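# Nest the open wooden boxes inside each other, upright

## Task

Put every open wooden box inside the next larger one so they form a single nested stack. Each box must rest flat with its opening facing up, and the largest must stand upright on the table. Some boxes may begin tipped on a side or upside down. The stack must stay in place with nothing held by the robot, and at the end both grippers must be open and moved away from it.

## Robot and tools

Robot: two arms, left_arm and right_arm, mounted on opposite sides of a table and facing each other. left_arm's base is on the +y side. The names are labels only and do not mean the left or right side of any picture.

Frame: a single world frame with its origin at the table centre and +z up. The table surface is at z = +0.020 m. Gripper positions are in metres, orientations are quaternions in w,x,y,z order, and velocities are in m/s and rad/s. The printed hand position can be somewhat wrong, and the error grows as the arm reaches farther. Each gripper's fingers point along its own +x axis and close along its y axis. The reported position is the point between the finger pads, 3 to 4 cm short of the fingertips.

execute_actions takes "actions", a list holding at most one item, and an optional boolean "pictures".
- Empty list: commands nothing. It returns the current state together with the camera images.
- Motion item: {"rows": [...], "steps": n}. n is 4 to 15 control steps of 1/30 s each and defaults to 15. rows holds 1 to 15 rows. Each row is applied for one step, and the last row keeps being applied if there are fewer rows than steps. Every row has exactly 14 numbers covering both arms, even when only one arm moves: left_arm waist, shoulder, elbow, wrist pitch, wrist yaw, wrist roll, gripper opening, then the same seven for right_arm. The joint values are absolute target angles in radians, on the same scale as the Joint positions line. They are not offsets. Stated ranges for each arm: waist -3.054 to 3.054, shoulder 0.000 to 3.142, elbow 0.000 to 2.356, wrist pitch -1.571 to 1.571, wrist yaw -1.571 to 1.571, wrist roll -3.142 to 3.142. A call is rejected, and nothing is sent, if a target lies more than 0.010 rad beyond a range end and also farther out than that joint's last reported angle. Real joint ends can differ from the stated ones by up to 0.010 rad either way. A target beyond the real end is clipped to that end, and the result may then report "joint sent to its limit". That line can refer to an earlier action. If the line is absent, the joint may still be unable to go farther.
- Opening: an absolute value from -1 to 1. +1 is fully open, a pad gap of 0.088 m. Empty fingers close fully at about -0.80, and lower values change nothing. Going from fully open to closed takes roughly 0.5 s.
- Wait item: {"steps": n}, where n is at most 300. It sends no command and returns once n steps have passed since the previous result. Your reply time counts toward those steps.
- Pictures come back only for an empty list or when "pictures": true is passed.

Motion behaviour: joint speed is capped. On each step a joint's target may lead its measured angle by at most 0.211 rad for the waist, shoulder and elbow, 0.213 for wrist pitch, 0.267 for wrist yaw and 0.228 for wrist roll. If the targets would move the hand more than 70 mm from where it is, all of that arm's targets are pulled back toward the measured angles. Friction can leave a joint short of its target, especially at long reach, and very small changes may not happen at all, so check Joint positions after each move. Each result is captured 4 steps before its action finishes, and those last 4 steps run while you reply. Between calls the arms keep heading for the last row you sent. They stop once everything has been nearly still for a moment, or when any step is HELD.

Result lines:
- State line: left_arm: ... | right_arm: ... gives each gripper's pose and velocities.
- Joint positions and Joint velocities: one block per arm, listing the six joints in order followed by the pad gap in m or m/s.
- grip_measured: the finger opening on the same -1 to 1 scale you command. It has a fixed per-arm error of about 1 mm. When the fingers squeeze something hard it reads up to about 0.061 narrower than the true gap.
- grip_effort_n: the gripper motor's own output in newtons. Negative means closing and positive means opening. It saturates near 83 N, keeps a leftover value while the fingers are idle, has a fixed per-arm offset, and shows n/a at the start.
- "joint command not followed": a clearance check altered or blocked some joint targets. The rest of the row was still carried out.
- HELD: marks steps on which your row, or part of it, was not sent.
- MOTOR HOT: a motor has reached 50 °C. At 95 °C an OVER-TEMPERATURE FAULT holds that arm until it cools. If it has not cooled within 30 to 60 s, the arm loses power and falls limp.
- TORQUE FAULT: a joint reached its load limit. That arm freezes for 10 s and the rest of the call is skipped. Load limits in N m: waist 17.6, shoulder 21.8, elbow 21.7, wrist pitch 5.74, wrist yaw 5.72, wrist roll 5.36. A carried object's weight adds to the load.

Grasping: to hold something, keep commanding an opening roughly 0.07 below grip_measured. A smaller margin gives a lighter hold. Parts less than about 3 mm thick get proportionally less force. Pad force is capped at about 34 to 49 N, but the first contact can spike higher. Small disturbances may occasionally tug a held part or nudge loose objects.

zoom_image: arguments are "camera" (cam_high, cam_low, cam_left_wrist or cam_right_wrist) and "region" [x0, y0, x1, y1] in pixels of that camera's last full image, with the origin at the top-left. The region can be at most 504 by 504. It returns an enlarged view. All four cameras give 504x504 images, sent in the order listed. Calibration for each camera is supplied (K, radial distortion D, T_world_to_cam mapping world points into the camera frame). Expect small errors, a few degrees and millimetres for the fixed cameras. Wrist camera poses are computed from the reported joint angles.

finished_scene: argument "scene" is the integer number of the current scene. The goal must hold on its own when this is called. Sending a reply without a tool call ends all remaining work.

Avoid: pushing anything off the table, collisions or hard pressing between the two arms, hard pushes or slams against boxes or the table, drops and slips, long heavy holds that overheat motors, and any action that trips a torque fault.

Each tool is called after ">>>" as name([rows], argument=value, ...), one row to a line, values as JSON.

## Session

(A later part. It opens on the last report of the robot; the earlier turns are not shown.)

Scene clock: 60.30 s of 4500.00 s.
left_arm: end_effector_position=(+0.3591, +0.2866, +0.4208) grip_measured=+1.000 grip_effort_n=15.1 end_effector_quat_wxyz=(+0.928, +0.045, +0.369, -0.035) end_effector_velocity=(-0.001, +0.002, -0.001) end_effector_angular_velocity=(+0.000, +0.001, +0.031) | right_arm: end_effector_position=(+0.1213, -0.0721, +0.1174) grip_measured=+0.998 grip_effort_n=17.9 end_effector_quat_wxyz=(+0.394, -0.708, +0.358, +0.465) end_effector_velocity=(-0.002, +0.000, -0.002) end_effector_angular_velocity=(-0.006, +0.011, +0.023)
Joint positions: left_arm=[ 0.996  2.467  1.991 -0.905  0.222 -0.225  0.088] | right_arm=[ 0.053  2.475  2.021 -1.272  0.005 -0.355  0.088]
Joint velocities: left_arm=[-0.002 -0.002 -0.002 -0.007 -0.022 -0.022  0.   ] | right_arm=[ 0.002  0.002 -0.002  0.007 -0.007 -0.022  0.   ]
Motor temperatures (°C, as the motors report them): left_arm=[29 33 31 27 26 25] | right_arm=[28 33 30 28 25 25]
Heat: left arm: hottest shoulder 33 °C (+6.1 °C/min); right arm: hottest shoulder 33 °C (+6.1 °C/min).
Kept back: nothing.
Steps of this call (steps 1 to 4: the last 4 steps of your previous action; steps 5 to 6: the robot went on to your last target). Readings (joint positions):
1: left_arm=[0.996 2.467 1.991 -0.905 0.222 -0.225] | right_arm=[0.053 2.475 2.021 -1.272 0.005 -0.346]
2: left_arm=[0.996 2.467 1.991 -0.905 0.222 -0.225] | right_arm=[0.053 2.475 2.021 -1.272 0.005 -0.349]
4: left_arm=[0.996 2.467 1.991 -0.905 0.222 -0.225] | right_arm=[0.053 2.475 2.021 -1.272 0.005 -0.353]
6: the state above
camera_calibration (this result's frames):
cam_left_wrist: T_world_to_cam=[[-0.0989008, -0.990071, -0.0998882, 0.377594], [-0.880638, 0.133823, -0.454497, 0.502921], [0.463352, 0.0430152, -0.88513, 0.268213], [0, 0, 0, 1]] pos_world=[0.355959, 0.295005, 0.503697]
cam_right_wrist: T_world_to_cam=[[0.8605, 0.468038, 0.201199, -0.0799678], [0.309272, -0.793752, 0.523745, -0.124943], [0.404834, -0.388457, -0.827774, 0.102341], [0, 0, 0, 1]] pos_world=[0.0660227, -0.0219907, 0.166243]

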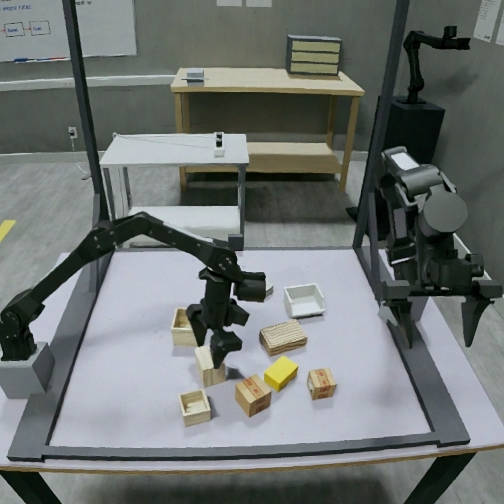

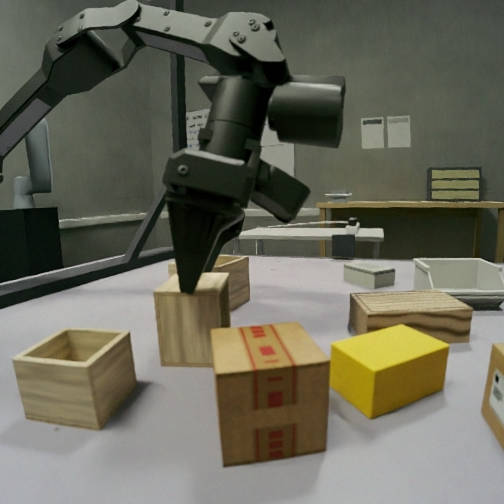

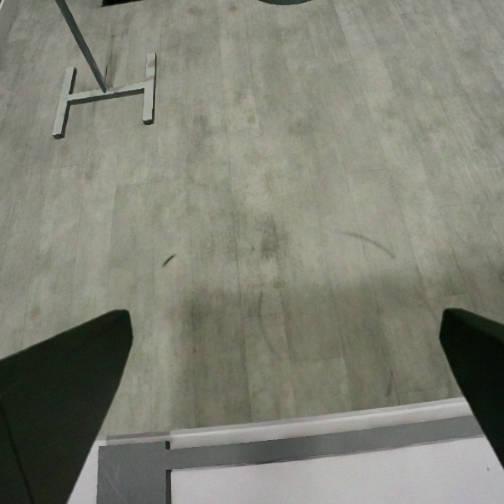

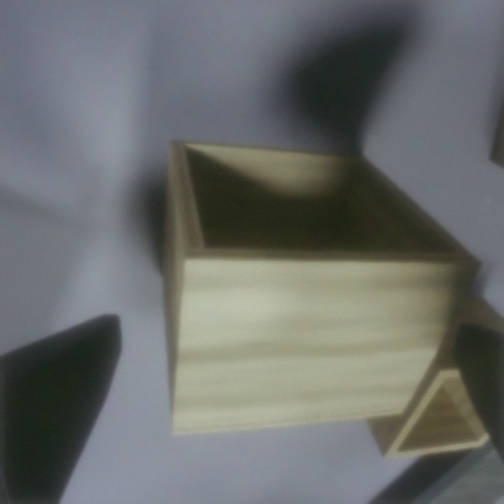

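>>> execute_actions([
  {"rows":[[1.0,2.467,1.991,-0.905,0.223,-0.225,1,0.025,2.475,2.02,-1.27,0,-0.38,1],[1.0,2.467,1.991,-0.905,0.223,-0.225,1,0.025,2.475,2.02,-1.27,0,-0.38,1],[1.0,2.467,1.991,-0.905,0.223,-0.225,1,0.025,2.475,2.02,-1.27,0,-0.38,1],[1.0,2.467,1.991,-0.905,0.223,-0.225,1,0.025,2.475,2.02,-1.27,0,-0.38,1],[1.0,2.467,1.991,-0.905,0.223,-0.225,1,0.025,2.475,2.02,-1.27,0,-0.38,1],[1.0,2.467,1.991,-0.905,0.223,-0.225,1,0.025,2.475,2.02,-1.27,0,-0.38,1],[1.0,2.467,1.991,-0.905,0.223,-0.225,1,0.025,2.52,1.97,-1.2,0,-0.38,1]],"steps":15},
])

>>> execute_actions([
  {"steps":10},
], pictures=true)

Scene clock: 60.97 s of 4500.00 s.
left_arm: end_effector_position=(+0.3591, +0.2866, +0.4208) grip_measured=+1.000 grip_effort_n=15.1 end_effector_quat_wxyz=(+0.928, +0.045, +0.369, -0.035) end_effector_velocity=(-0.002, +0.002, -0.005) end_effector_angular_velocity=(-0.007, +0.024, +0.028) | right_arm: end_effector_position=(+0.1367, -0.0675, +0.1094) grip_measured=+0.998 grip_effort_n=18.4 end_effector_quat_wxyz=(+0.400, -0.702, +0.356, +0.469) end_effector_velocity=(+0.028, -0.041, -0.094) end_effector_angular_velocity=(-0.215, +0.010, -0.044)
Joint positions: left_arm=[ 0.996  2.467  1.991 -0.905  0.222 -0.225  0.088] | right_arm=[ 0.024  2.488  1.998 -1.22   0.003 -0.377  0.088]
Joint velocities: left_arm=[-0.002  0.002 -0.002 -0.022 -0.007 -0.022  0.   ] | right_arm=[ 0.002  0.149 -0.149  0.081 -0.022 -0.022 -0.   ]
Motor temperatures (°C, as the motors report them): left_arm=[29 33 31 27 26 25] | right_arm=[28 33 30 28 25 25]
Heat: left arm: hottest shoulder 33 °C (+6.0 °C/min); right arm: hottest shoulder 33 °C (+6.0 °C/min).
Steps of this call (steps 1 to 9: the robot went on to your last target; steps 10 to 20: the first 11 steps of this action). Readings (joint positions):
10: left_arm=[0.996 2.467 1.991 -0.905 0.222 -0.225] | right_arm=[0.052 2.475 2.021 -1.272 0.004 -0.361]
11: left_arm=[0.996 2.467 1.991 -0.905 0.222 -0.225] | right_arm=[0.050 2.475 2.021 -1.272 0.004 -0.365]
13: left_arm=[0.996 2.467 1.991 -0.905 0.222 -0.225] | right_arm=[0.042 2.475 2.021 -1.272 0.004 -0.371]
17: left_arm=[0.996 2.467 1.991 -0.905 0.222 -0.225] | right_arm=[0.026 2.476 2.011 -1.246 0.004 -0.376]
20: the state above

Scene clock: 61.30 s of 4500.00 s.
left_arm: end_effector_position=(+0.3591, +0.2866, +0.4208) grip_measured=+1.000 grip_effort_n=15.1 end_effector_quat_wxyz=(+0.928, +0.045, +0.369, -0.035) end_effector_velocity=(-0.003, -0.003, +0.002) end_effector_angular_velocity=(-0.009, +0.001, -0.003) | right_arm: end_effector_position=(+0.1403, -0.0706, +0.0986) grip_measured=+0.998 grip_effort_n=17.9 end_effector_quat_wxyz=(+0.395, -0.705, +0.361, +0.465) end_effector_velocity=(-0.003, +0.002, +0.002) end_effector_angular_velocity=(+0.009, +0.009, +0.012)
Joint positions: left_arm=[ 0.996  2.467  1.991 -0.905  0.222 -0.225  0.088] | right_arm=[ 0.024  2.506  1.981 -1.203  0.003 -0.378  0.088]
Joint velocities: left_arm=[-0.002 -0.007  0.002 -0.007  0.007 -0.007  0.   ] | right_arm=[ 0.002 -0.007 -0.002  0.007 -0.007 -0.007 -0.   ]
Motor temperatures (°C, as the motors report them): left_arm=[29 33 31 27 26 25] | right_arm=[28 33 30 28 25 25]
Heat: left arm: hottest shoulder 33 °C (+6.1 °C/min); right arm: hottest shoulder 33 °C (+6.1 °C/min).
Kept back: nothing.
Steps of this call (steps 1 to 4: the last 4 steps of your previous action; steps 5 to 10: the robot went on to your last target). Readings (joint positions):
1: left_arm=[0.996 2.467 1.991 -0.905 0.222 -0.225] | right_arm=[0.024 2.493 1.993 -1.216 0.003 -0.377]
2: left_arm=[0.996 2.467 1.991 -0.905 0.222 -0.225] | right_arm=[0.024 2.498 1.989 -1.213 0.003 -0.377]
4: left_arm=[0.996 2.467 1.991 -0.905 0.222 -0.225] | right_arm=[0.024 2.504 1.983 -1.209 0.003 -0.378]
8: left_arm=[0.996 2.467 1.991 -0.905 0.222 -0.225] | right_arm=[0.024 2.506 1.981 -1.204 0.003 -0.378]
10: the state above
camera_calibration (this result's frames):
cam_left_wrist: T_world_to_cam=[[-0.0989008, -0.990071, -0.0998882, 0.377594], [-0.880638, 0.133823, -0.454497, 0.502921], [0.463352, 0.0430152, -0.88513, 0.268213], [0, 0, 0, 1]] pos_world=[0.355959, 0.295005, 0.503697]
cam_right_wrist: T_world_to_cam=[[0.864739, 0.461837, 0.197313, -0.0938516], [0.305977, -0.796024, 0.52223, -0.119307], [0.398251, -0.39122, -0.829665, 0.0805885], [0, 0, 0, 1]] pos_world=[0.085568, -0.0200994, 0.147685]

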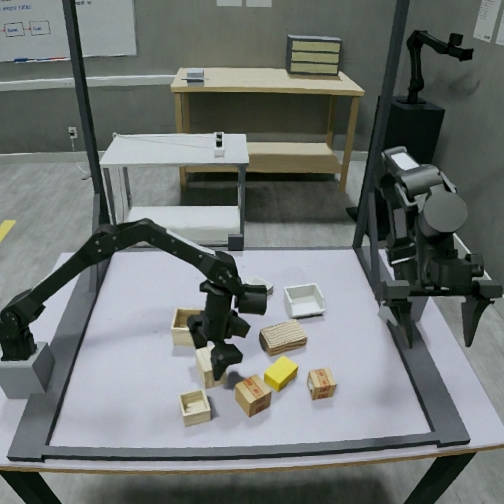

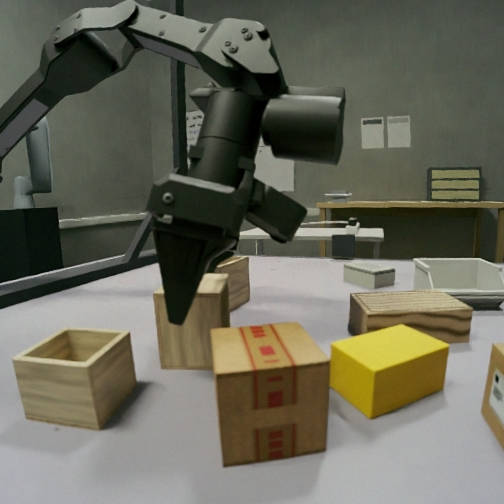

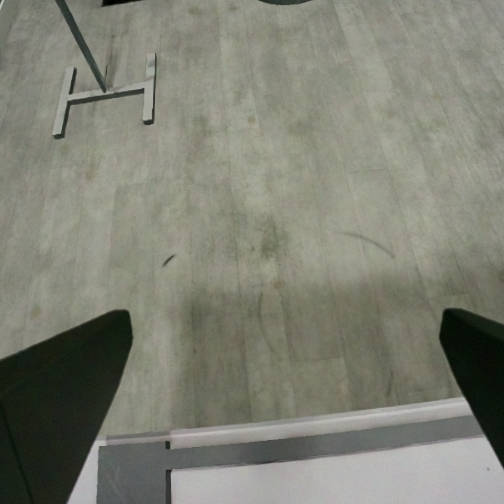

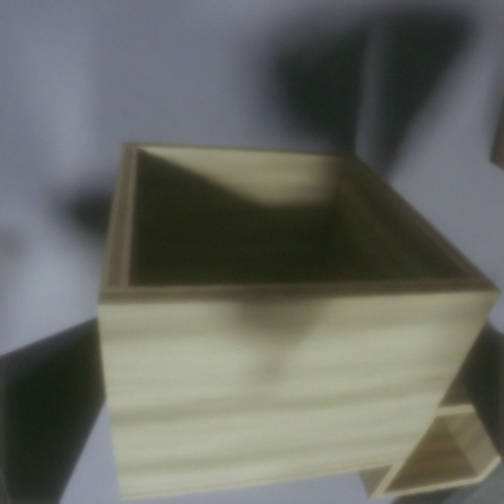

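Straddling. Down a bit more, then close.

>>> execute_actions([
  {"rows":[[1.0,2.467,1.991,-0.905,0.223,-0.225,1,0.035,2.55,1.94,-1.15,0,-0.38,1],[1.0,2.467,1.991,-0.905,0.223,-0.225,1,0.035,2.55,1.94,-1.15,0,-0.38,1],[1.0,2.467,1.991,-0.905,0.223,-0.225,1,0.035,2.55,1.94,-1.15,0,-0.38,1],[1.0,2.467,1.991,-0.905,0.223,-0.225,1,0.035,2.55,1.94,-1.15,0,-0.38,1],[1.0,2.467,1.991,-0.905,0.223,-0.225,1,0.035,2.55,1.94,-1.15,0,-0.38,1],[1.0,2.467,1.991,-0.905,0.223,-0.225,1,0.035,2.55,1.94,-1.15,0,-0.38,1],[1.0,2.467,1.991,-0.905,0.223,-0.225,1,0.035,2.55,1.94,-1.15,0,-0.38,1],[1.0,2.467,1.991,-0.905,0.223,-0.225,1,0.035,2.55,1.94,-1.15,0,-0.38,1],[1.0,2.467,1.991,-0.905,0.223,-0.225,1,0.035,2.55,1.94,-1.15,0,-0.38,1],[1.0,2.467,1.991,-0.905,0.223,-0.225,1,0.035,2.54,1.94,-1.15,0,-0.38,0.5]],"steps":15},
])

>>> execute_actions([
  {"steps":15},
], pictures=true)

Scene clock: 61.97 s of 4500.00 s.
left_arm: end_effector_position=(+0.3591, +0.2866, +0.4208) grip_measured=+1.000 grip_effort_n=15.1 end_effector_quat_wxyz=(+0.928, +0.045, +0.369, -0.035) end_effector_velocity=(-0.000, -0.003, +0.000) end_effector_angular_velocity=(+0.002, -0.004, -0.015) | right_arm: end_effector_position=(+0.1434, -0.0736, +0.0777) grip_measured=+0.856 grip_effort_n=-10.5 end_effector_quat_wxyz=(+0.389, -0.709, +0.363, +0.463) end_effector_velocity=(-0.000, +0.001, +0.000) end_effector_angular_velocity=(+0.005, +0.009, +0.005)
Joint positions: left_arm=[ 0.996  2.467  1.991 -0.905  0.222 -0.225  0.088] | right_arm=[ 0.031  2.536  1.95  -1.156  0.003 -0.378  0.081]
Joint velocities: left_arm=[-0.002 -0.002 -0.002  0.007  0.007  0.007  0.   ] | right_arm=[-0.002 -0.002 -0.002  0.007 -0.007 -0.007 -0.171]
Motor temperatures (°C, as the motors report them): left_arm=[29 33 31 27 26 25] | right_arm=[28 34 30 28 25 25]
Heat: left arm: hottest shoulder 33 °C (+6.0 °C/min); right arm: hottest shoulder 34 °C (+7.0 °C/min).
Steps of this call (steps 1 to 9: the robot went on to your last target; steps 10 to 20: the first 11 steps of this action). Readings (joint positions):
10: left_arm=[0.996 2.467 1.991 -0.905 0.222 -0.225] | right_arm=[0.024 2.508 1.979 -1.198 0.003 -0.378]
11: left_arm=[0.996 2.467 1.991 -0.905 0.222 -0.225] | right_arm=[0.024 2.509 1.974 -1.183 0.003 -0.378]
13: left_arm=[0.996 2.467 1.991 -0.905 0.222 -0.225] | right_arm=[0.026 2.517 1.967 -1.168 0.003 -0.378]
17: left_arm=[0.996 2.467 1.991 -0.905 0.222 -0.225] | right_arm=[0.031 2.534 1.953 -1.158 0.003 -0.378]
20: the state above

Scene clock: 62.47 s of 4500.00 s.
left_arm: end_effector_position=(+0.3591, +0.2866, +0.4208) grip_measured=+1.000 grip_effort_n=15.1 end_effector_quat_wxyz=(+0.928, +0.045, +0.369, -0.035) end_effector_velocity=(-0.002, +0.001, -0.003) end_effector_angular_velocity=(+0.002, +0.010, +0.013) | right_arm: end_effector_position=(+0.1432, -0.0730, +0.0792) grip_measured=+0.630 grip_effort_n=-83.5 end_effector_quat_wxyz=(+0.389, -0.709, +0.362, +0.464) end_effector_velocity=(+0.002, -0.002, +0.001) end_effector_angular_velocity=(-0.008, -0.007, +0.004)
Joint positions: left_arm=[ 0.996  2.467  1.991 -0.905  0.222 -0.225  0.088] | right_arm=[ 0.031  2.533  1.95  -1.155  0.003 -0.38   0.07 ]
Joint velocities: left_arm=[-0.002 -0.002 -0.007 -0.007 -0.007 -0.007  0.   ] | right_arm=[-0.002 -0.002 -0.002 -0.007  0.007 -0.007 -0.   ]
Motor temperatures (°C, as the motors report them): left_arm=[29 33 31 27 26 25] | right_arm=[28 34 30 28 25 25]
Heat: left arm: hottest shoulder 33 °C (+6.1 °C/min); right arm: hottest shoulder 34 °C (+7.1 °C/min).
Kept back: nothing.
Steps of this call (steps 1 to 4: the last 4 steps of your previous action; steps 5 to 15: the robot went on to your last target). Readings (joint positions):
1: left_arm=[0.996 2.467 1.991 -0.905 0.222 -0.225] | right_arm=[0.031 2.536 1.950 -1.154 0.003 -0.378]
2: left_arm=[0.996 2.467 1.991 -0.905 0.222 -0.225] | right_arm=[0.031 2.536 1.950 -1.154 0.003 -0.378]
4: left_arm=[0.996 2.467 1.991 -0.905 0.222 -0.225] | right_arm=[0.031 2.534 1.950 -1.155 0.003 -0.380]
8: left_arm=[0.996 2.467 1.991 -0.905 0.222 -0.225] | right_arm=[0.031 2.533 1.950 -1.155 0.003 -0.380]
15: the state above
All arms were judged still, so your last target was given up. Only a new action makes them travel on or press farther. Fingers that are still opening or closing keep moving.
camera_calibration (this result's frames):
cam_left_wrist: T_world_to_cam=[[-0.0989008, -0.990071, -0.0998882, 0.377594], [-0.880638, 0.133823, -0.454497, 0.502921], [0.463352, 0.0430152, -0.88513, 0.268213], [0, 0, 0, 1]] pos_world=[0.355959, 0.295005, 0.503697]
cam_right_wrist: T_world_to_cam=[[0.862324, 0.468753, 0.191487, -0.0901268], [0.310291, -0.788026, 0.531727, -0.112782], [0.400146, -0.399105, -0.824984, 0.0611513], [0, 0, 0, 1]] pos_world=[0.0882445, -0.0222225, 0.127677]

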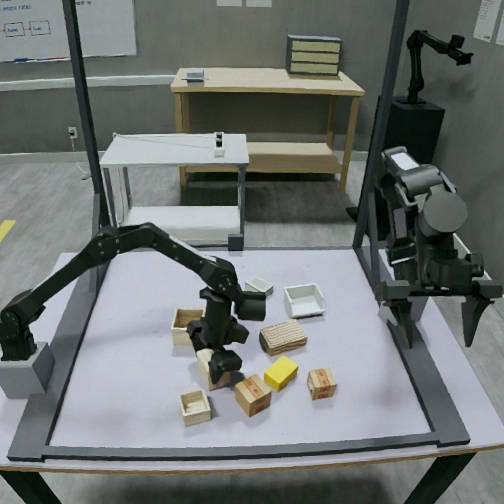

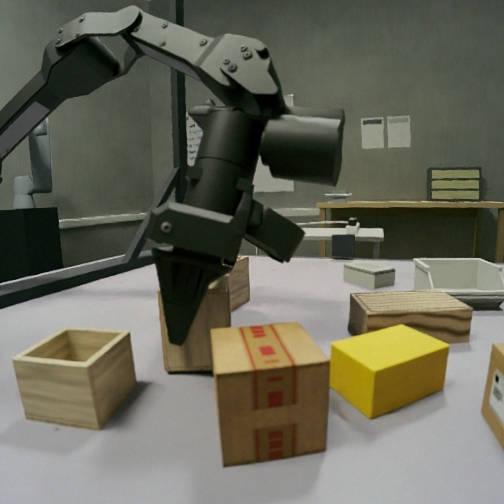

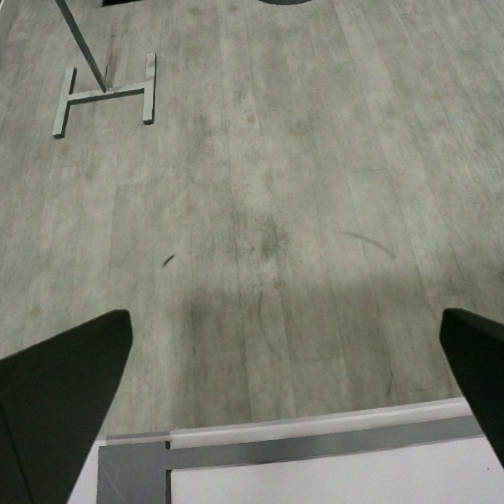

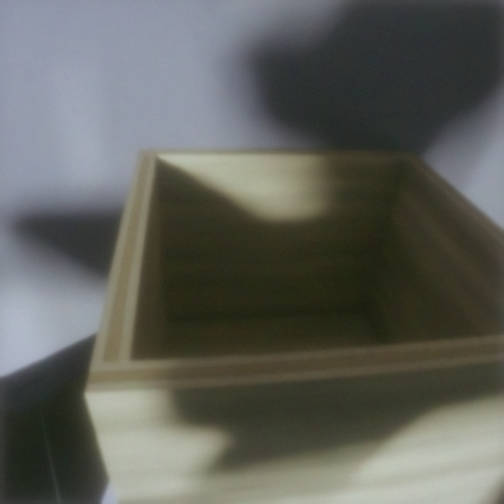

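>>> execute_actions([
  {"rows":[[1.0,2.467,1.991,-0.905,0.223,-0.225,1,0.031,2.05,1.95,-1.155,0,-0.38,0.5],[1.0,2.467,1.991,-0.905,0.223,-0.225,1,0.031,2.05,1.95,-1.155,0,-0.38,0.5],[1.0,2.467,1.991,-0.905,0.223,-0.225,1,0.031,2.05,1.95,-1.155,0,-0.38,0.5],[1.0,2.467,1.991,-0.905,0.223,-0.225,1,0.031,2.05,1.95,-1.155,0,-0.38,0.5],[1.0,2.467,1.991,-0.905,0.223,-0.225,1,0.031,2.05,1.95,-1.155,0,-0.38,0.5],[1.0,2.467,1.991,-0.905,0.223,-0.225,1,0.031,2.05,1.95,-1.155,0,-0.38,0.5],[1.0,2.467,1.991,-0.905,0.223,-0.225,1,0.031,2.05,1.95,-1.155,0,-0.38,0.5],[1.0,2.467,1.991,-0.905,0.223,-0.225,1,0.031,2.05,1.95,-1.155,0,-0.38,0.5],[1.0,2.467,1.991,-0.905,0.223,-0.225,1,0.031,2.05,1.95,-1.155,0,-0.38,0.5],[1.0,2.467,1.991,-0.905,0.223,-0.225,1,0.031,2.05,1.95,-1.155,0,-0.38,0.5],[1.0,2.467,1.991,-0.905,0.223,-0.225,1,0.2,1.8,0.45,1.29,0,0.05,0.5]],"steps":15},
])

>>> execute_actions([
  {"steps":60},
], pictures=true)

Scene clock: 63.27 s of 4500.00 s.
left_arm: end_effector_position=(+0.3591, +0.2866, +0.4208) grip_measured=+1.000 grip_effort_n=15.1 end_effector_quat_wxyz=(+0.928, +0.045, +0.369, -0.035) end_effector_velocity=(-0.001, +0.006, +0.003) end_effector_angular_velocity=(+0.006, -0.010, +0.043) | right_arm: end_effector_position=(+0.1004, -0.0497, +0.2057) grip_measured=+0.630 grip_effort_n=-83.5 end_effector_quat_wxyz=(+0.473, -0.647, +0.264, +0.537) end_effector_velocity=(-0.202, +0.126, +0.295) end_effector_angular_velocity=(+2.176, +0.298, -0.627)
Joint positions: left_arm=[ 0.996  2.467  1.991 -0.905  0.222 -0.225  0.088] | right_arm=[ 0.034  2.213  1.927 -1.132  0.004 -0.354  0.07 ]
Joint velocities: left_arm=[ 0.002 -0.007 -0.002 -0.007 -0.037 -0.022  0.   ] | right_arm=[ 0.237 -1.302 -1.018  1.619  0.095  1.487 -0.   ]
Motor temperatures (°C, as the motors report them): left_arm=[29 33 31 27 26 25] | right_arm=[28 34 30 28 25 25]
Heat: left arm: hottest shoulder 33 °C (+6.1 °C/min); right arm: hottest shoulder 34 °C (+7.1 °C/min).
Steps of this call (steps 1 to 13: nothing new was sent; steps 14 to 24: the first 11 steps of this action). Readings (joint positions):
14: left_arm=[0.996 2.467 1.991 -0.905 0.222 -0.225] | right_arm=[0.031 2.519 1.950 -1.153 0.003 -0.380]
15: left_arm=[0.996 2.467 1.991 -0.905 0.222 -0.225] | right_arm=[0.031 2.504 1.945 -1.153 0.003 -0.380]
17: left_arm=[0.996 2.467 1.991 -0.905 0.222 -0.225] | right_arm=[0.031 2.459 1.942 -1.154 0.003 -0.380]
21: left_arm=[0.996 2.467 1.991 -0.905 0.222 -0.225] | right_arm=[0.031 2.321 1.942 -1.154 0.003 -0.380]
24: the state above

Scene clock: 65.27 s of 4500.00 s.
left_arm: end_effector_position=(+0.3591, +0.2866, +0.4208) grip_measured=+1.000 grip_effort_n=15.6 end_effector_quat_wxyz=(+0.928, +0.045, +0.369, -0.035) end_effector_velocity=(-0.002, -0.002, -0.002) end_effector_angular_velocity=(+0.005, +0.006, +0.007) | right_arm: end_effector_position=(+0.0298, -0.1121, +0.2218) grip_measured=+0.567 grip_effort_n=-83.5 end_effector_quat_wxyz=(+0.616, -0.118, -0.062, +0.777) end_effector_velocity=(+0.001, -0.001, -0.003) end_effector_angular_velocity=(-0.008, -0.010, -0.007)
Joint positions: left_arm=[ 0.996  2.467  1.991 -0.905  0.222 -0.225  0.088] | right_arm=[0.198 1.796 0.458 1.285 0.003 0.052 0.067]
Joint velocities: left_arm=[-0.007 -0.002 -0.002 -0.007 -0.007 -0.007  0.   ] | right_arm=[ 0.002  0.002 -0.002 -0.007  0.007 -0.007  0.   ]
Motor temperatures (°C, as the motors report them): left_arm=[29 33 31 28 26 25] | right_arm=[28 34 30 28 25 25]
Heat: left arm: hottest shoulder 33 °C (+6.1 °C/min); right arm: hottest shoulder 34 °C (+7.1 °C/min).
Kept back: nothing.
Steps of this call (steps 1 to 4: the last 4 steps of your previous action; steps 5 to 60: the robot went on to your last target). Readings (joint positions):
1: left_arm=[0.996 2.467 1.991 -0.905 0.222 -0.225] | right_arm=[0.047 2.168 1.893 -1.082 0.006 -0.308]
2: left_arm=[0.996 2.467 1.991 -0.905 0.222 -0.225] | right_arm=[0.069 2.125 1.859 -1.041 0.006 -0.264]
4: left_arm=[0.996 2.467 1.991 -0.905 0.222 -0.225] | right_arm=[0.128 2.036 1.774 -0.947 0.005 -0.163]
8: left_arm=[0.996 2.467 1.991 -0.905 0.222 -0.225] | right_arm=[0.207 1.874 1.592 -0.750 -0.002 -0.019]
60: the state above
camera_calibration (this result's frames):
cam_left_wrist: T_world_to_cam=[[-0.0989008, -0.990071, -0.0998882, 0.377594], [-0.880638, 0.133823, -0.454497, 0.502921], [0.463352, 0.0430152, -0.88513, 0.268213], [0, 0, 0, 1]] pos_world=[0.355959, 0.295005, 0.503697]
cam_right_wrist: T_world_to_cam=[[0.927267, 0.249739, 0.278939, -0.0471793], [0.349965, -0.313398, -0.882783, 0.181476], [-0.133047, 0.916194, -0.378003, 0.272822], [0, 0, 0, 1]] pos_world=[0.0165357, -0.181301, 0.276491]

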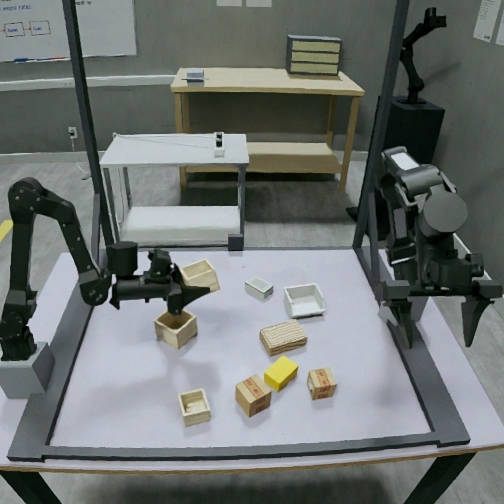

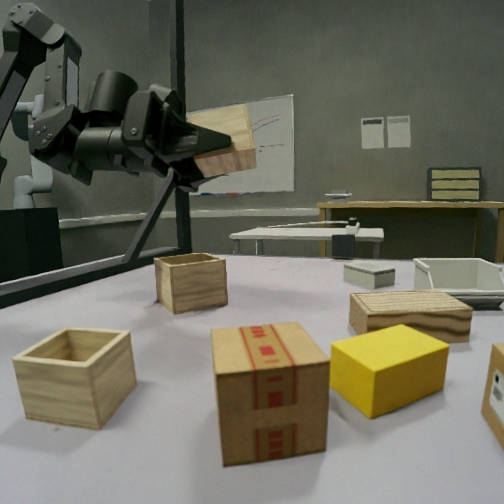

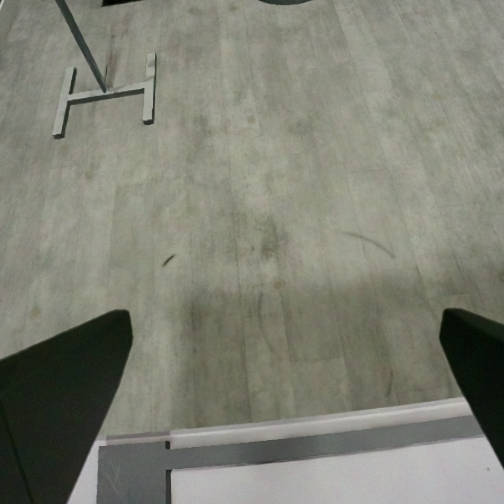

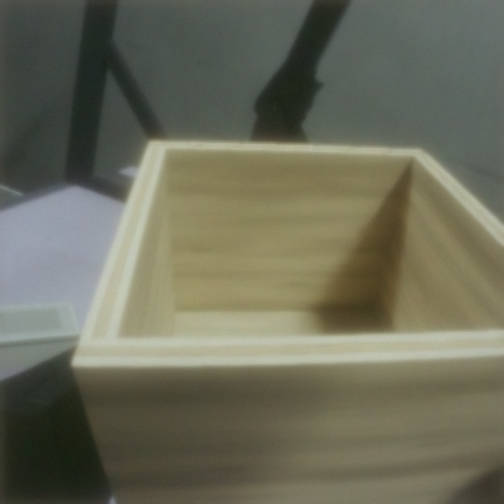

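>>> zoom_image(camera="cam_high", region=[110, 240, 250, 360])

Region (110, 240, 250, 360) of cam_high's 504x504 image, scaled by 3.600, with more detail than that image has; it fills the top 432 rows of this view, and the rest is white.

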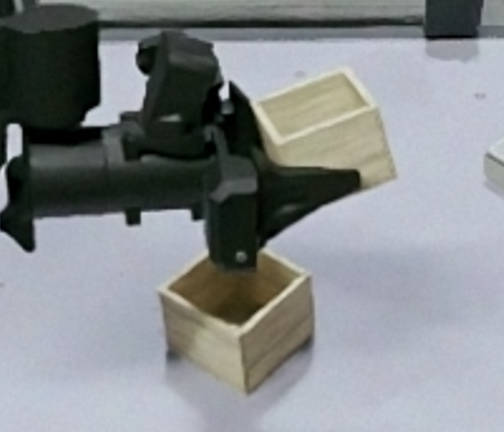

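>>> execute_actions([
  {"rows":[[1.0,2.467,1.991,-0.905,0.223,-0.225,1,-0.15,1.9,0.375,1.5,-1.1,0.05,0.5]],"steps":15},
])

>>> execute_actions([
  {"steps":30},
], pictures=true)

Scene clock: 66.40 s of 4500.00 s.
left_arm: end_effector_position=(+0.3591, +0.2866, +0.4208) grip_measured=+1.000 grip_effort_n=15.1 end_effector_quat_wxyz=(+0.928, +0.045, +0.369, -0.035) end_effector_velocity=(-0.002, +0.000, -0.001) end_effector_angular_velocity=(+0.012, +0.005, +0.001) | right_arm: end_effector_position=(+0.0727, -0.1382, +0.2212) grip_measured=+0.567 grip_effort_n=-83.5 end_effector_quat_wxyz=(+0.483, -0.118, -0.051, +0.866) end_effector_velocity=(-0.194, -0.145, -0.054) end_effector_angular_velocity=(-0.463, -0.014, +1.687)
Joint positions: left_arm=[ 0.996  2.467  1.991 -0.905  0.222 -0.225  0.088] | right_arm=[-0.133  1.887  0.387  1.489 -0.647  0.051  0.067]
Joint velocities: left_arm=[-0.002 -0.002 -0.002 -0.007 -0.007  0.007  0.   ] | right_arm=[-0.09   0.012 -0.017  0.081 -1.839 -0.007 -0.   ]
Motor temperatures (°C, as the motors report them): left_arm=[29 33 31 28 26 25] | right_arm=[28 34 30 28 25 25]
Heat: left arm: hottest shoulder 33 °C (+6.1 °C/min); right arm: hottest shoulder 34 °C (+6.1 °C/min).
Steps of this call (steps 1 to 15: the robot went on to your last target; steps 16 to 23: nothing new was sent; steps 24 to 34: the first 11 steps of this action). Readings (joint positions):
24: left_arm=[0.996 2.467 1.991 -0.905 0.222 -0.225] | right_arm=[0.185 1.806 0.452 1.313 -0.037 0.051]
25: left_arm=[0.996 2.467 1.991 -0.905 0.222 -0.225] | right_arm=[0.146 1.825 0.440 1.376 -0.113 0.051]
27: left_arm=[0.996 2.467 1.991 -0.905 0.222 -0.225] | right_arm=[0.046 1.854 0.415 1.424 -0.227 0.051]
31: left_arm=[0.996 2.467 1.991 -0.905 0.222 -0.225] | right_arm=[-0.108 1.885 0.389 1.473 -0.461 0.051]
34: the state above

Scene clock: 67.40 s of 4500.00 s.
left_arm: end_effector_position=(+0.3591, +0.2866, +0.4208) grip_measured=+1.000 grip_effort_n=15.6 end_effector_quat_wxyz=(+0.928, +0.045, +0.369, -0.035) end_effector_velocity=(-0.004, +0.002, -0.003) end_effector_angular_velocity=(-0.020, +0.023, +0.020) | right_arm: end_effector_position=(+0.0319, -0.1849, +0.2074) grip_measured=+0.566 grip_effort_n=-83.5 end_effector_quat_wxyz=(+0.286, -0.135, -0.019, +0.948) end_effector_velocity=(+0.001, +0.002, +0.001) end_effector_angular_velocity=(-0.005, +0.004, -0.012)
Joint positions: left_arm=[ 0.996  2.467  1.991 -0.905  0.222 -0.225  0.088] | right_arm=[-0.147  1.891  0.382  1.497 -1.095  0.051  0.067]
Joint velocities: left_arm=[ 0.002 -0.002 -0.002 -0.022  0.007 -0.022  0.   ] | right_arm=[-0.002 -0.002  0.002 -0.007  0.007  0.007 -0.   ]
Motor temperatures (°C, as the motors report them): left_arm=[29 33 31 28 26 25] | right_arm=[28 34 30 28 25 25]
Heat: left arm: hottest shoulder 33 °C (+5.1 °C/min); right arm: hottest shoulder 34 °C (+6.1 °C/min).
Kept back: nothing.
Steps of this call (steps 1 to 4: the last 4 steps of your previous action; steps 5 to 30: the robot went on to your last target). Readings (joint positions):
1: left_arm=[0.996 2.467 1.991 -0.905 0.222 -0.225] | right_arm=[-0.136 1.888 0.387 1.491 -0.708 0.051]
2: left_arm=[0.996 2.467 1.991 -0.905 0.222 -0.225] | right_arm=[-0.138 1.889 0.386 1.492 -0.769 0.051]
4: left_arm=[0.996 2.467 1.991 -0.905 0.222 -0.225] | right_arm=[-0.141 1.890 0.385 1.494 -0.892 0.051]
8: left_arm=[0.996 2.467 1.991 -0.905 0.222 -0.225] | right_arm=[-0.143 1.891 0.382 1.496 -1.035 0.051]
30: the state above
All arms were judged still, so your last target was given up. Only a new action makes them travel on or press farther. Fingers that are still opening or closing keep moving.
camera_calibration (this result's frames):
cam_left_wrist: T_world_to_cam=[[-0.0989008, -0.990071, -0.0998882, 0.377594], [-0.880638, 0.133823, -0.454497, 0.502921], [0.463352, 0.0430152, -0.88513, 0.268213], [0, 0, 0, 1]] pos_world=[0.355959, 0.295005, 0.503697]
cam_right_wrist: T_world_to_cam=[[0.514539, 0.844223, 0.150124, 0.122841], [0.50745, -0.158674, -0.846945, 0.161396], [-0.69119, 0.511967, -0.510045, 0.304736], [0, 0, 0, 1]] pos_world=[0.0655233, -0.23411, 0.273682]

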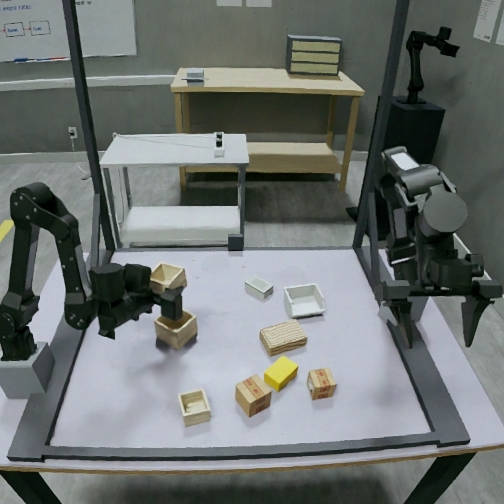

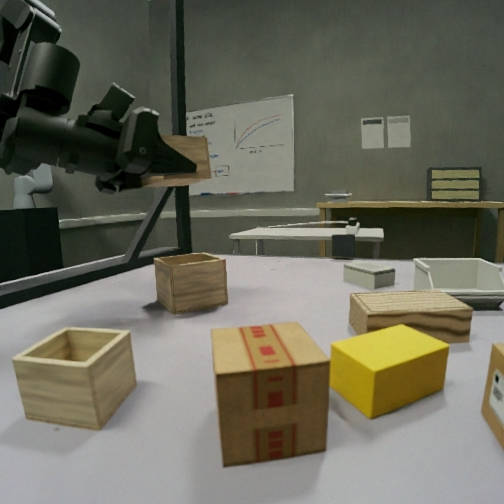

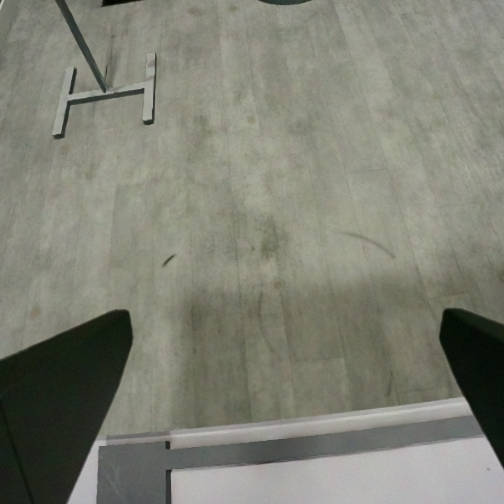

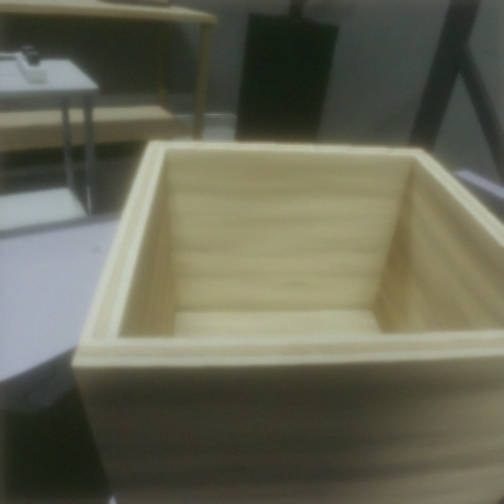

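>>> execute_actions([
  {"rows":[[1.0,2.467,1.991,-0.905,0.223,-0.225,1,-0.13,2.1,0.45,1.56,-1.1,0.05,0.5]],"steps":15},
])

>>> execute_actions([
  {"steps":12},
], pictures=true)

Scene clock: 71.07 s of 4500.00 s.
left_arm: end_effector_position=(+0.3591, +0.2866, +0.4208) grip_measured=+1.000 grip_effort_n=15.6 end_effector_quat_wxyz=(+0.928, +0.045, +0.369, -0.035) end_effector_velocity=(-0.004, +0.002, -0.005) end_effector_angular_velocity=(+0.003, +0.023, +0.018) | right_arm: end_effector_position=(+0.0398, -0.1738, +0.1695) grip_measured=+0.566 grip_effort_n=-83.5 end_effector_quat_wxyz=(+0.282, -0.143, +0.019, +0.948) end_effector_velocity=(+0.002, +0.009, -0.007) end_effector_angular_velocity=(+0.010, -0.004, +0.014)
Joint positions: left_arm=[ 0.996  2.467  1.991 -0.905  0.222 -0.225  0.088] | right_arm=[-0.134  2.083  0.44   1.555 -1.101  0.05   0.067]
Joint velocities: left_arm=[-0.002 -0.002 -0.007 -0.022 -0.007 -0.007  0.   ] | right_arm=[ 0.002  0.061  0.046  0.022 -0.007 -0.007 -0.   ]
Motor temperatures (°C, as the motors report them): left_arm=[29 34 31 28 26 25] | right_arm=[28 33 29 28 25 25]
Heat: left arm: hottest shoulder 34 °C (+6.1 °C/min); right arm: hottest shoulder 33 °C (+5.1 °C/min).
Steps of this call (steps 1 to 90: nothing new was sent; then 0.30 s passed at rest; steps 91 to 101: the first 11 steps of this action). Readings (joint positions):
91: left_arm=[0.996 2.467 1.991 -0.905 0.222 -0.225] | right_arm=[-0.147 1.911 0.386 1.514 -1.097 0.051]
92: left_arm=[0.996 2.467 1.991 -0.905 0.222 -0.225] | right_arm=[-0.144 1.948 0.401 1.536 -1.101 0.050]
94: left_arm=[0.996 2.467 1.991 -0.905 0.222 -0.225] | right_arm=[-0.140 2.022 0.425 1.532 -1.101 0.050]
98: left_arm=[0.996 2.467 1.991 -0.905 0.222 -0.225] | right_arm=[-0.135 2.075 0.432 1.550 -1.101 0.050]
101: the state above

Scene clock: 71.47 s of 4500.00 s.
left_arm: end_effector_position=(+0.3591, +0.2866, +0.4208) grip_measured=+1.000 grip_effort_n=15.1 end_effector_quat_wxyz=(+0.928, +0.045, +0.369, -0.035) end_effector_velocity=(+0.000, -0.001, +0.001) end_effector_angular_velocity=(+0.000, -0.008, +0.006) | right_arm: end_effector_position=(+0.0400, -0.1733, +0.1680) grip_measured=+0.566 grip_effort_n=-83.5 end_effector_quat_wxyz=(+0.282, -0.143, +0.020, +0.948) end_effector_velocity=(-0.000, -0.003, -0.002) end_effector_angular_velocity=(-0.011, -0.001, +0.017)
Joint positions: left_arm=[ 0.996  2.467  1.991 -0.905  0.222 -0.225  0.088] | right_arm=[-0.133  2.09   0.442  1.557 -1.101  0.05   0.067]
Joint velocities: left_arm=[-0.002 -0.002 -0.002  0.007 -0.007 -0.007  0.   ] | right_arm=[-0.002  0.002 -0.002 -0.007 -0.022 -0.007 -0.   ]
Motor temperatures (°C, as the motors report them): left_arm=[29 34 31 28 26 25] | right_arm=[28 33 29 28 25 25]
Heat: left arm: hottest shoulder 34 °C (+6.1 °C/min); right arm: hottest shoulder 33 °C (+5.0 °C/min).
Kept back: nothing.
Steps of this call (steps 1 to 4: the last 4 steps of your previous action; steps 5 to 12: the robot went on to your last target). Readings (joint positions):
1: left_arm=[0.996 2.467 1.991 -0.905 0.222 -0.225] | right_arm=[-0.134 2.085 0.441 1.556 -1.101 0.050]
2: left_arm=[0.996 2.467 1.991 -0.905 0.222 -0.225] | right_arm=[-0.133 2.086 0.442 1.556 -1.101 0.050]
4: left_arm=[0.996 2.467 1.991 -0.905 0.222 -0.225] | right_arm=[-0.133 2.088 0.442 1.556 -1.101 0.050]
8: left_arm=[0.996 2.467 1.991 -0.905 0.222 -0.225] | right_arm=[-0.133 2.090 0.442 1.557 -1.101 0.050]
12: the state above
camera_calibration (this result's frames):
cam_left_wrist: T_world_to_cam=[[-0.0989008, -0.990071, -0.0998882, 0.377594], [-0.880638, 0.133823, -0.454497, 0.502921], [0.463352, 0.0430152, -0.88513, 0.268213], [0, 0, 0, 1]] pos_world=[0.355959, 0.295005, 0.503697]
cam_right_wrist: T_world_to_cam=[[0.518674, 0.85135, 0.0786203, 0.127909], [0.500806, -0.228, -0.834991, 0.112027], [-0.692944, 0.472461, -0.544619, 0.283415], [0, 0, 0, 1]] pos_world=[0.0739437, -0.217256, 0.237838]

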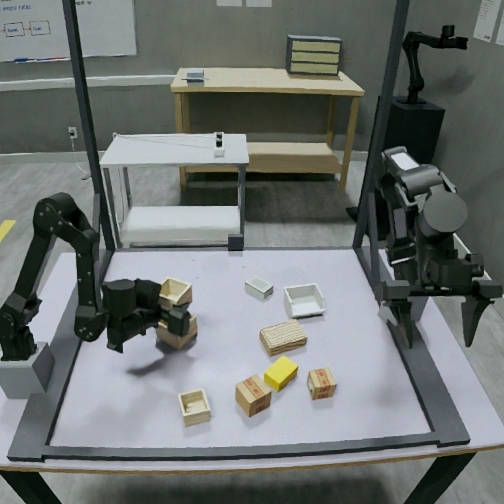

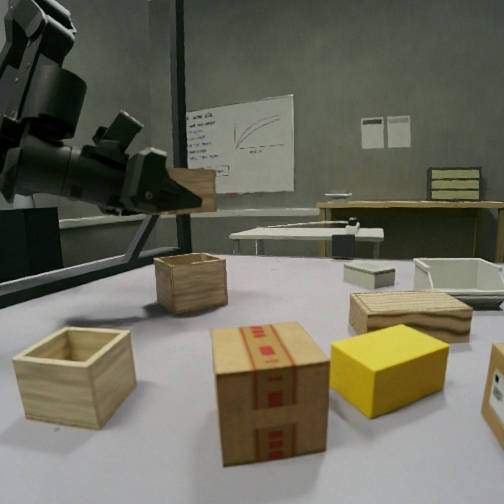

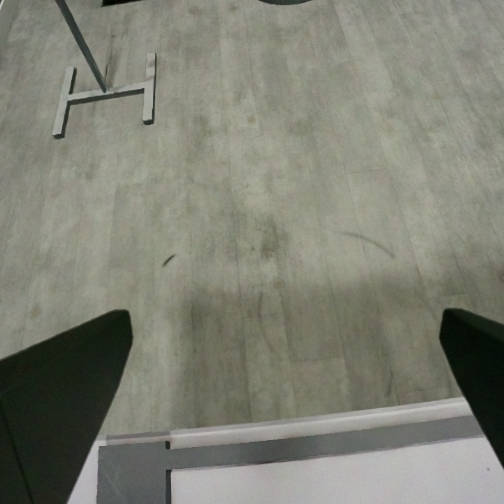

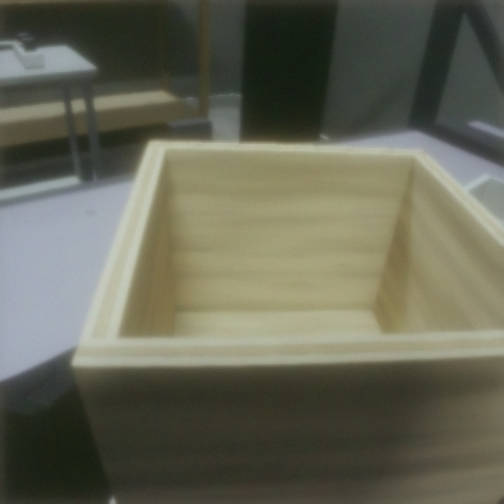

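>>> execute_actions([
  {"rows":[[1.0,2.467,1.991,-0.905,0.223,-0.225,1,-0.02,2.15,0.42,1.56,-0.99,0.05,0.5]],"steps":15},
])

>>> execute_actions([
  {"steps":12},
], pictures=true)

>>> zoom_image(camera="cam_high", region=[110, 260, 230, 360])

Scene clock: 72.20 s of 4500.00 s.
left_arm: end_effector_position=(+0.3591, +0.2866, +0.4208) grip_measured=+1.000 grip_effort_n=15.1 end_effector_quat_wxyz=(+0.928, +0.045, +0.369, -0.035) end_effector_velocity=(-0.003, -0.000, +0.001) end_effector_angular_velocity=(+0.001, +0.001, +0.009) | right_arm: end_effector_position=(+0.0190, -0.1789, +0.1416) grip_measured=+0.566 grip_effort_n=-83.5 end_effector_quat_wxyz=(+0.284, -0.157, +0.048, +0.945) end_effector_velocity=(+0.000, +0.001, -0.005) end_effector_angular_velocity=(+0.001, -0.009, -0.024)
Joint positions: left_arm=[ 0.996  2.467  1.991 -0.905  0.222 -0.225  0.088] | right_arm=[-0.027  2.139  0.427  1.559 -1.     0.05   0.067]
Joint velocities: left_arm=[-0.002 -0.007 -0.002 -0.007 -0.007 -0.007  0.   ] | right_arm=[ 0.012  0.012 -0.007  0.007  0.037 -0.007 -0.   ]
Motor temperatures (°C, as the motors report them): left_arm=[30 34 31 28 26 25] | right_arm=[28 33 29 28 25 25]
Heat: left arm: hottest shoulder 34 °C (+6.1 °C/min); right arm: hottest shoulder 33 °C (+5.1 °C/min).
Steps of this call (steps 1 to 11: the robot went on to your last target; steps 12 to 22: the first 11 steps of this action). Readings (joint positions):
12: left_arm=[0.996 2.467 1.991 -0.905 0.222 -0.225] | right_arm=[-0.127 2.095 0.442 1.561 -1.087 0.050]
13: left_arm=[0.996 2.467 1.991 -0.905 0.222 -0.225] | right_arm=[-0.107 2.104 0.442 1.564 -1.058 0.050]
15: left_arm=[0.996 2.467 1.991 -0.905 0.222 -0.225] | right_arm=[-0.063 2.123 0.438 1.560 -1.033 0.050]
19: left_arm=[0.996 2.467 1.991 -0.905 0.222 -0.225] | right_arm=[-0.029 2.138 0.428 1.559 -1.008 0.050]
22: the state above

Scene clock: 72.60 s of 4500.00 s.
left_arm: end_effector_position=(+0.3591, +0.2866, +0.4208) grip_measured=+1.000 grip_effort_n=15.1 end_effector_quat_wxyz=(+0.928, +0.045, +0.369, -0.035) end_effector_velocity=(-0.002, +0.000, -0.001) end_effector_angular_velocity=(+0.012, +0.005, +0.001) | right_arm: end_effector_position=(+0.0185, -0.1790, +0.1406) grip_measured=+0.566 grip_effort_n=-83.5 end_effector_quat_wxyz=(+0.284, -0.157, +0.049, +0.945) end_effector_velocity=(+0.002, -0.002, -0.004) end_effector_angular_velocity=(-0.021, -0.003, -0.001)
Joint positions: left_arm=[ 0.996  2.467  1.991 -0.905  0.222 -0.225  0.088] | right_arm=[-0.023  2.141  0.427  1.559 -0.995  0.05   0.067]
Joint velocities: left_arm=[-0.002 -0.002 -0.002 -0.007 -0.007  0.007  0.   ] | right_arm=[-0.002  0.002 -0.002 -0.022 -0.007 -0.007 -0.   ]
Motor temperatures (°C, as the motors report them): left_arm=[30 34 31 28 26 25] | right_arm=[28 33 29 28 25 25]
Heat: left arm: hottest shoulder 34 °C (+6.0 °C/min); right arm: hottest shoulder 33 °C (+5.0 °C/min).
Kept back: nothing.
Steps of this call (steps 1 to 4: the last 4 steps of your previous action; steps 5 to 12: the robot went on to your last target). Readings (joint positions):
1: left_arm=[0.996 2.467 1.991 -0.905 0.222 -0.225] | right_arm=[-0.026 2.139 0.427 1.559 -0.999 0.050]
2: left_arm=[0.996 2.467 1.991 -0.905 0.222 -0.225] | right_arm=[-0.026 2.139 0.427 1.559 -0.998 0.050]
4: left_arm=[0.996 2.467 1.991 -0.905 0.222 -0.225] | right_arm=[-0.024 2.140 0.427 1.559 -0.997 0.050]
8: left_arm=[0.996 2.467 1.991 -0.905 0.222 -0.225] | right_arm=[-0.024 2.140 0.427 1.559 -0.996 0.050]
12: the state above
camera_calibration (this result's frames):
cam_left_wrist: T_world_to_cam=[[-0.0989008, -0.990071, -0.0998882, 0.377594], [-0.880638, 0.133823, -0.454497, 0.502921], [0.463352, 0.0430152, -0.88513, 0.268213], [0, 0, 0, 1]] pos_world=[0.355959, 0.295005, 0.503697]
cam_right_wrist: T_world_to_cam=[[0.530001, 0.84743, 0.0310081, 0.151859], [0.506071, -0.286744, -0.813431, 0.0849542], [-0.680435, 0.446811, -0.580834, 0.256524], [0, 0, 0, 1]] pos_world=[0.0510696, -0.218948, 0.213393]

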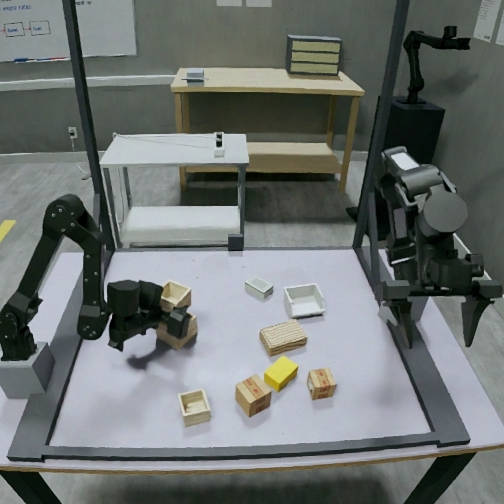

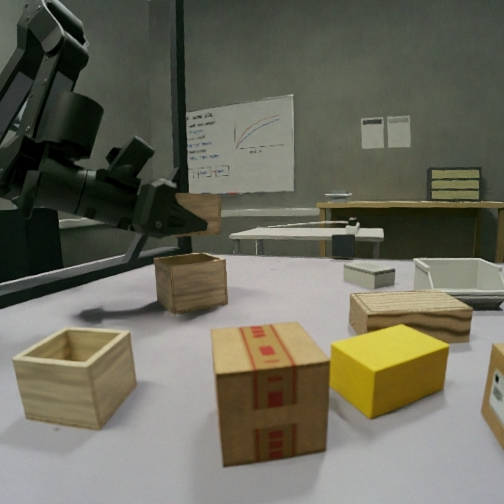

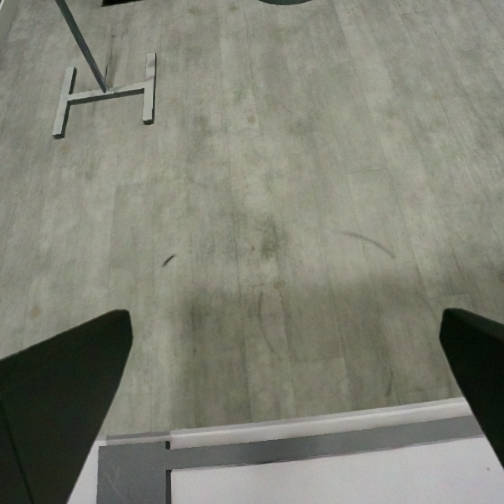

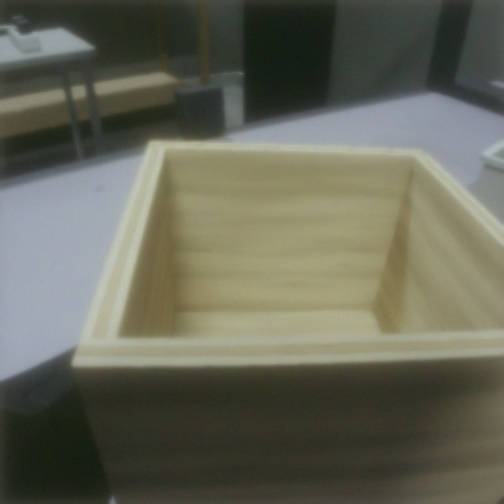

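Region (110, 260, 230, 360) of cam_high's 504x504 image, scaled by 4.200, with more detail than that image has.

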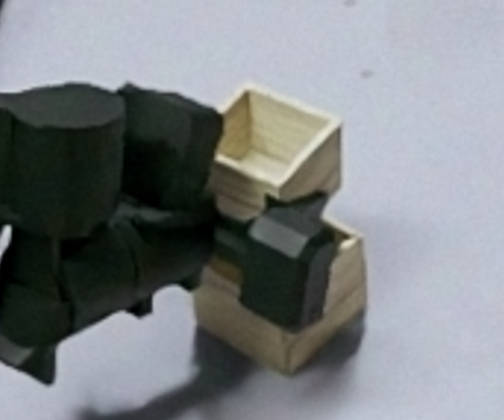

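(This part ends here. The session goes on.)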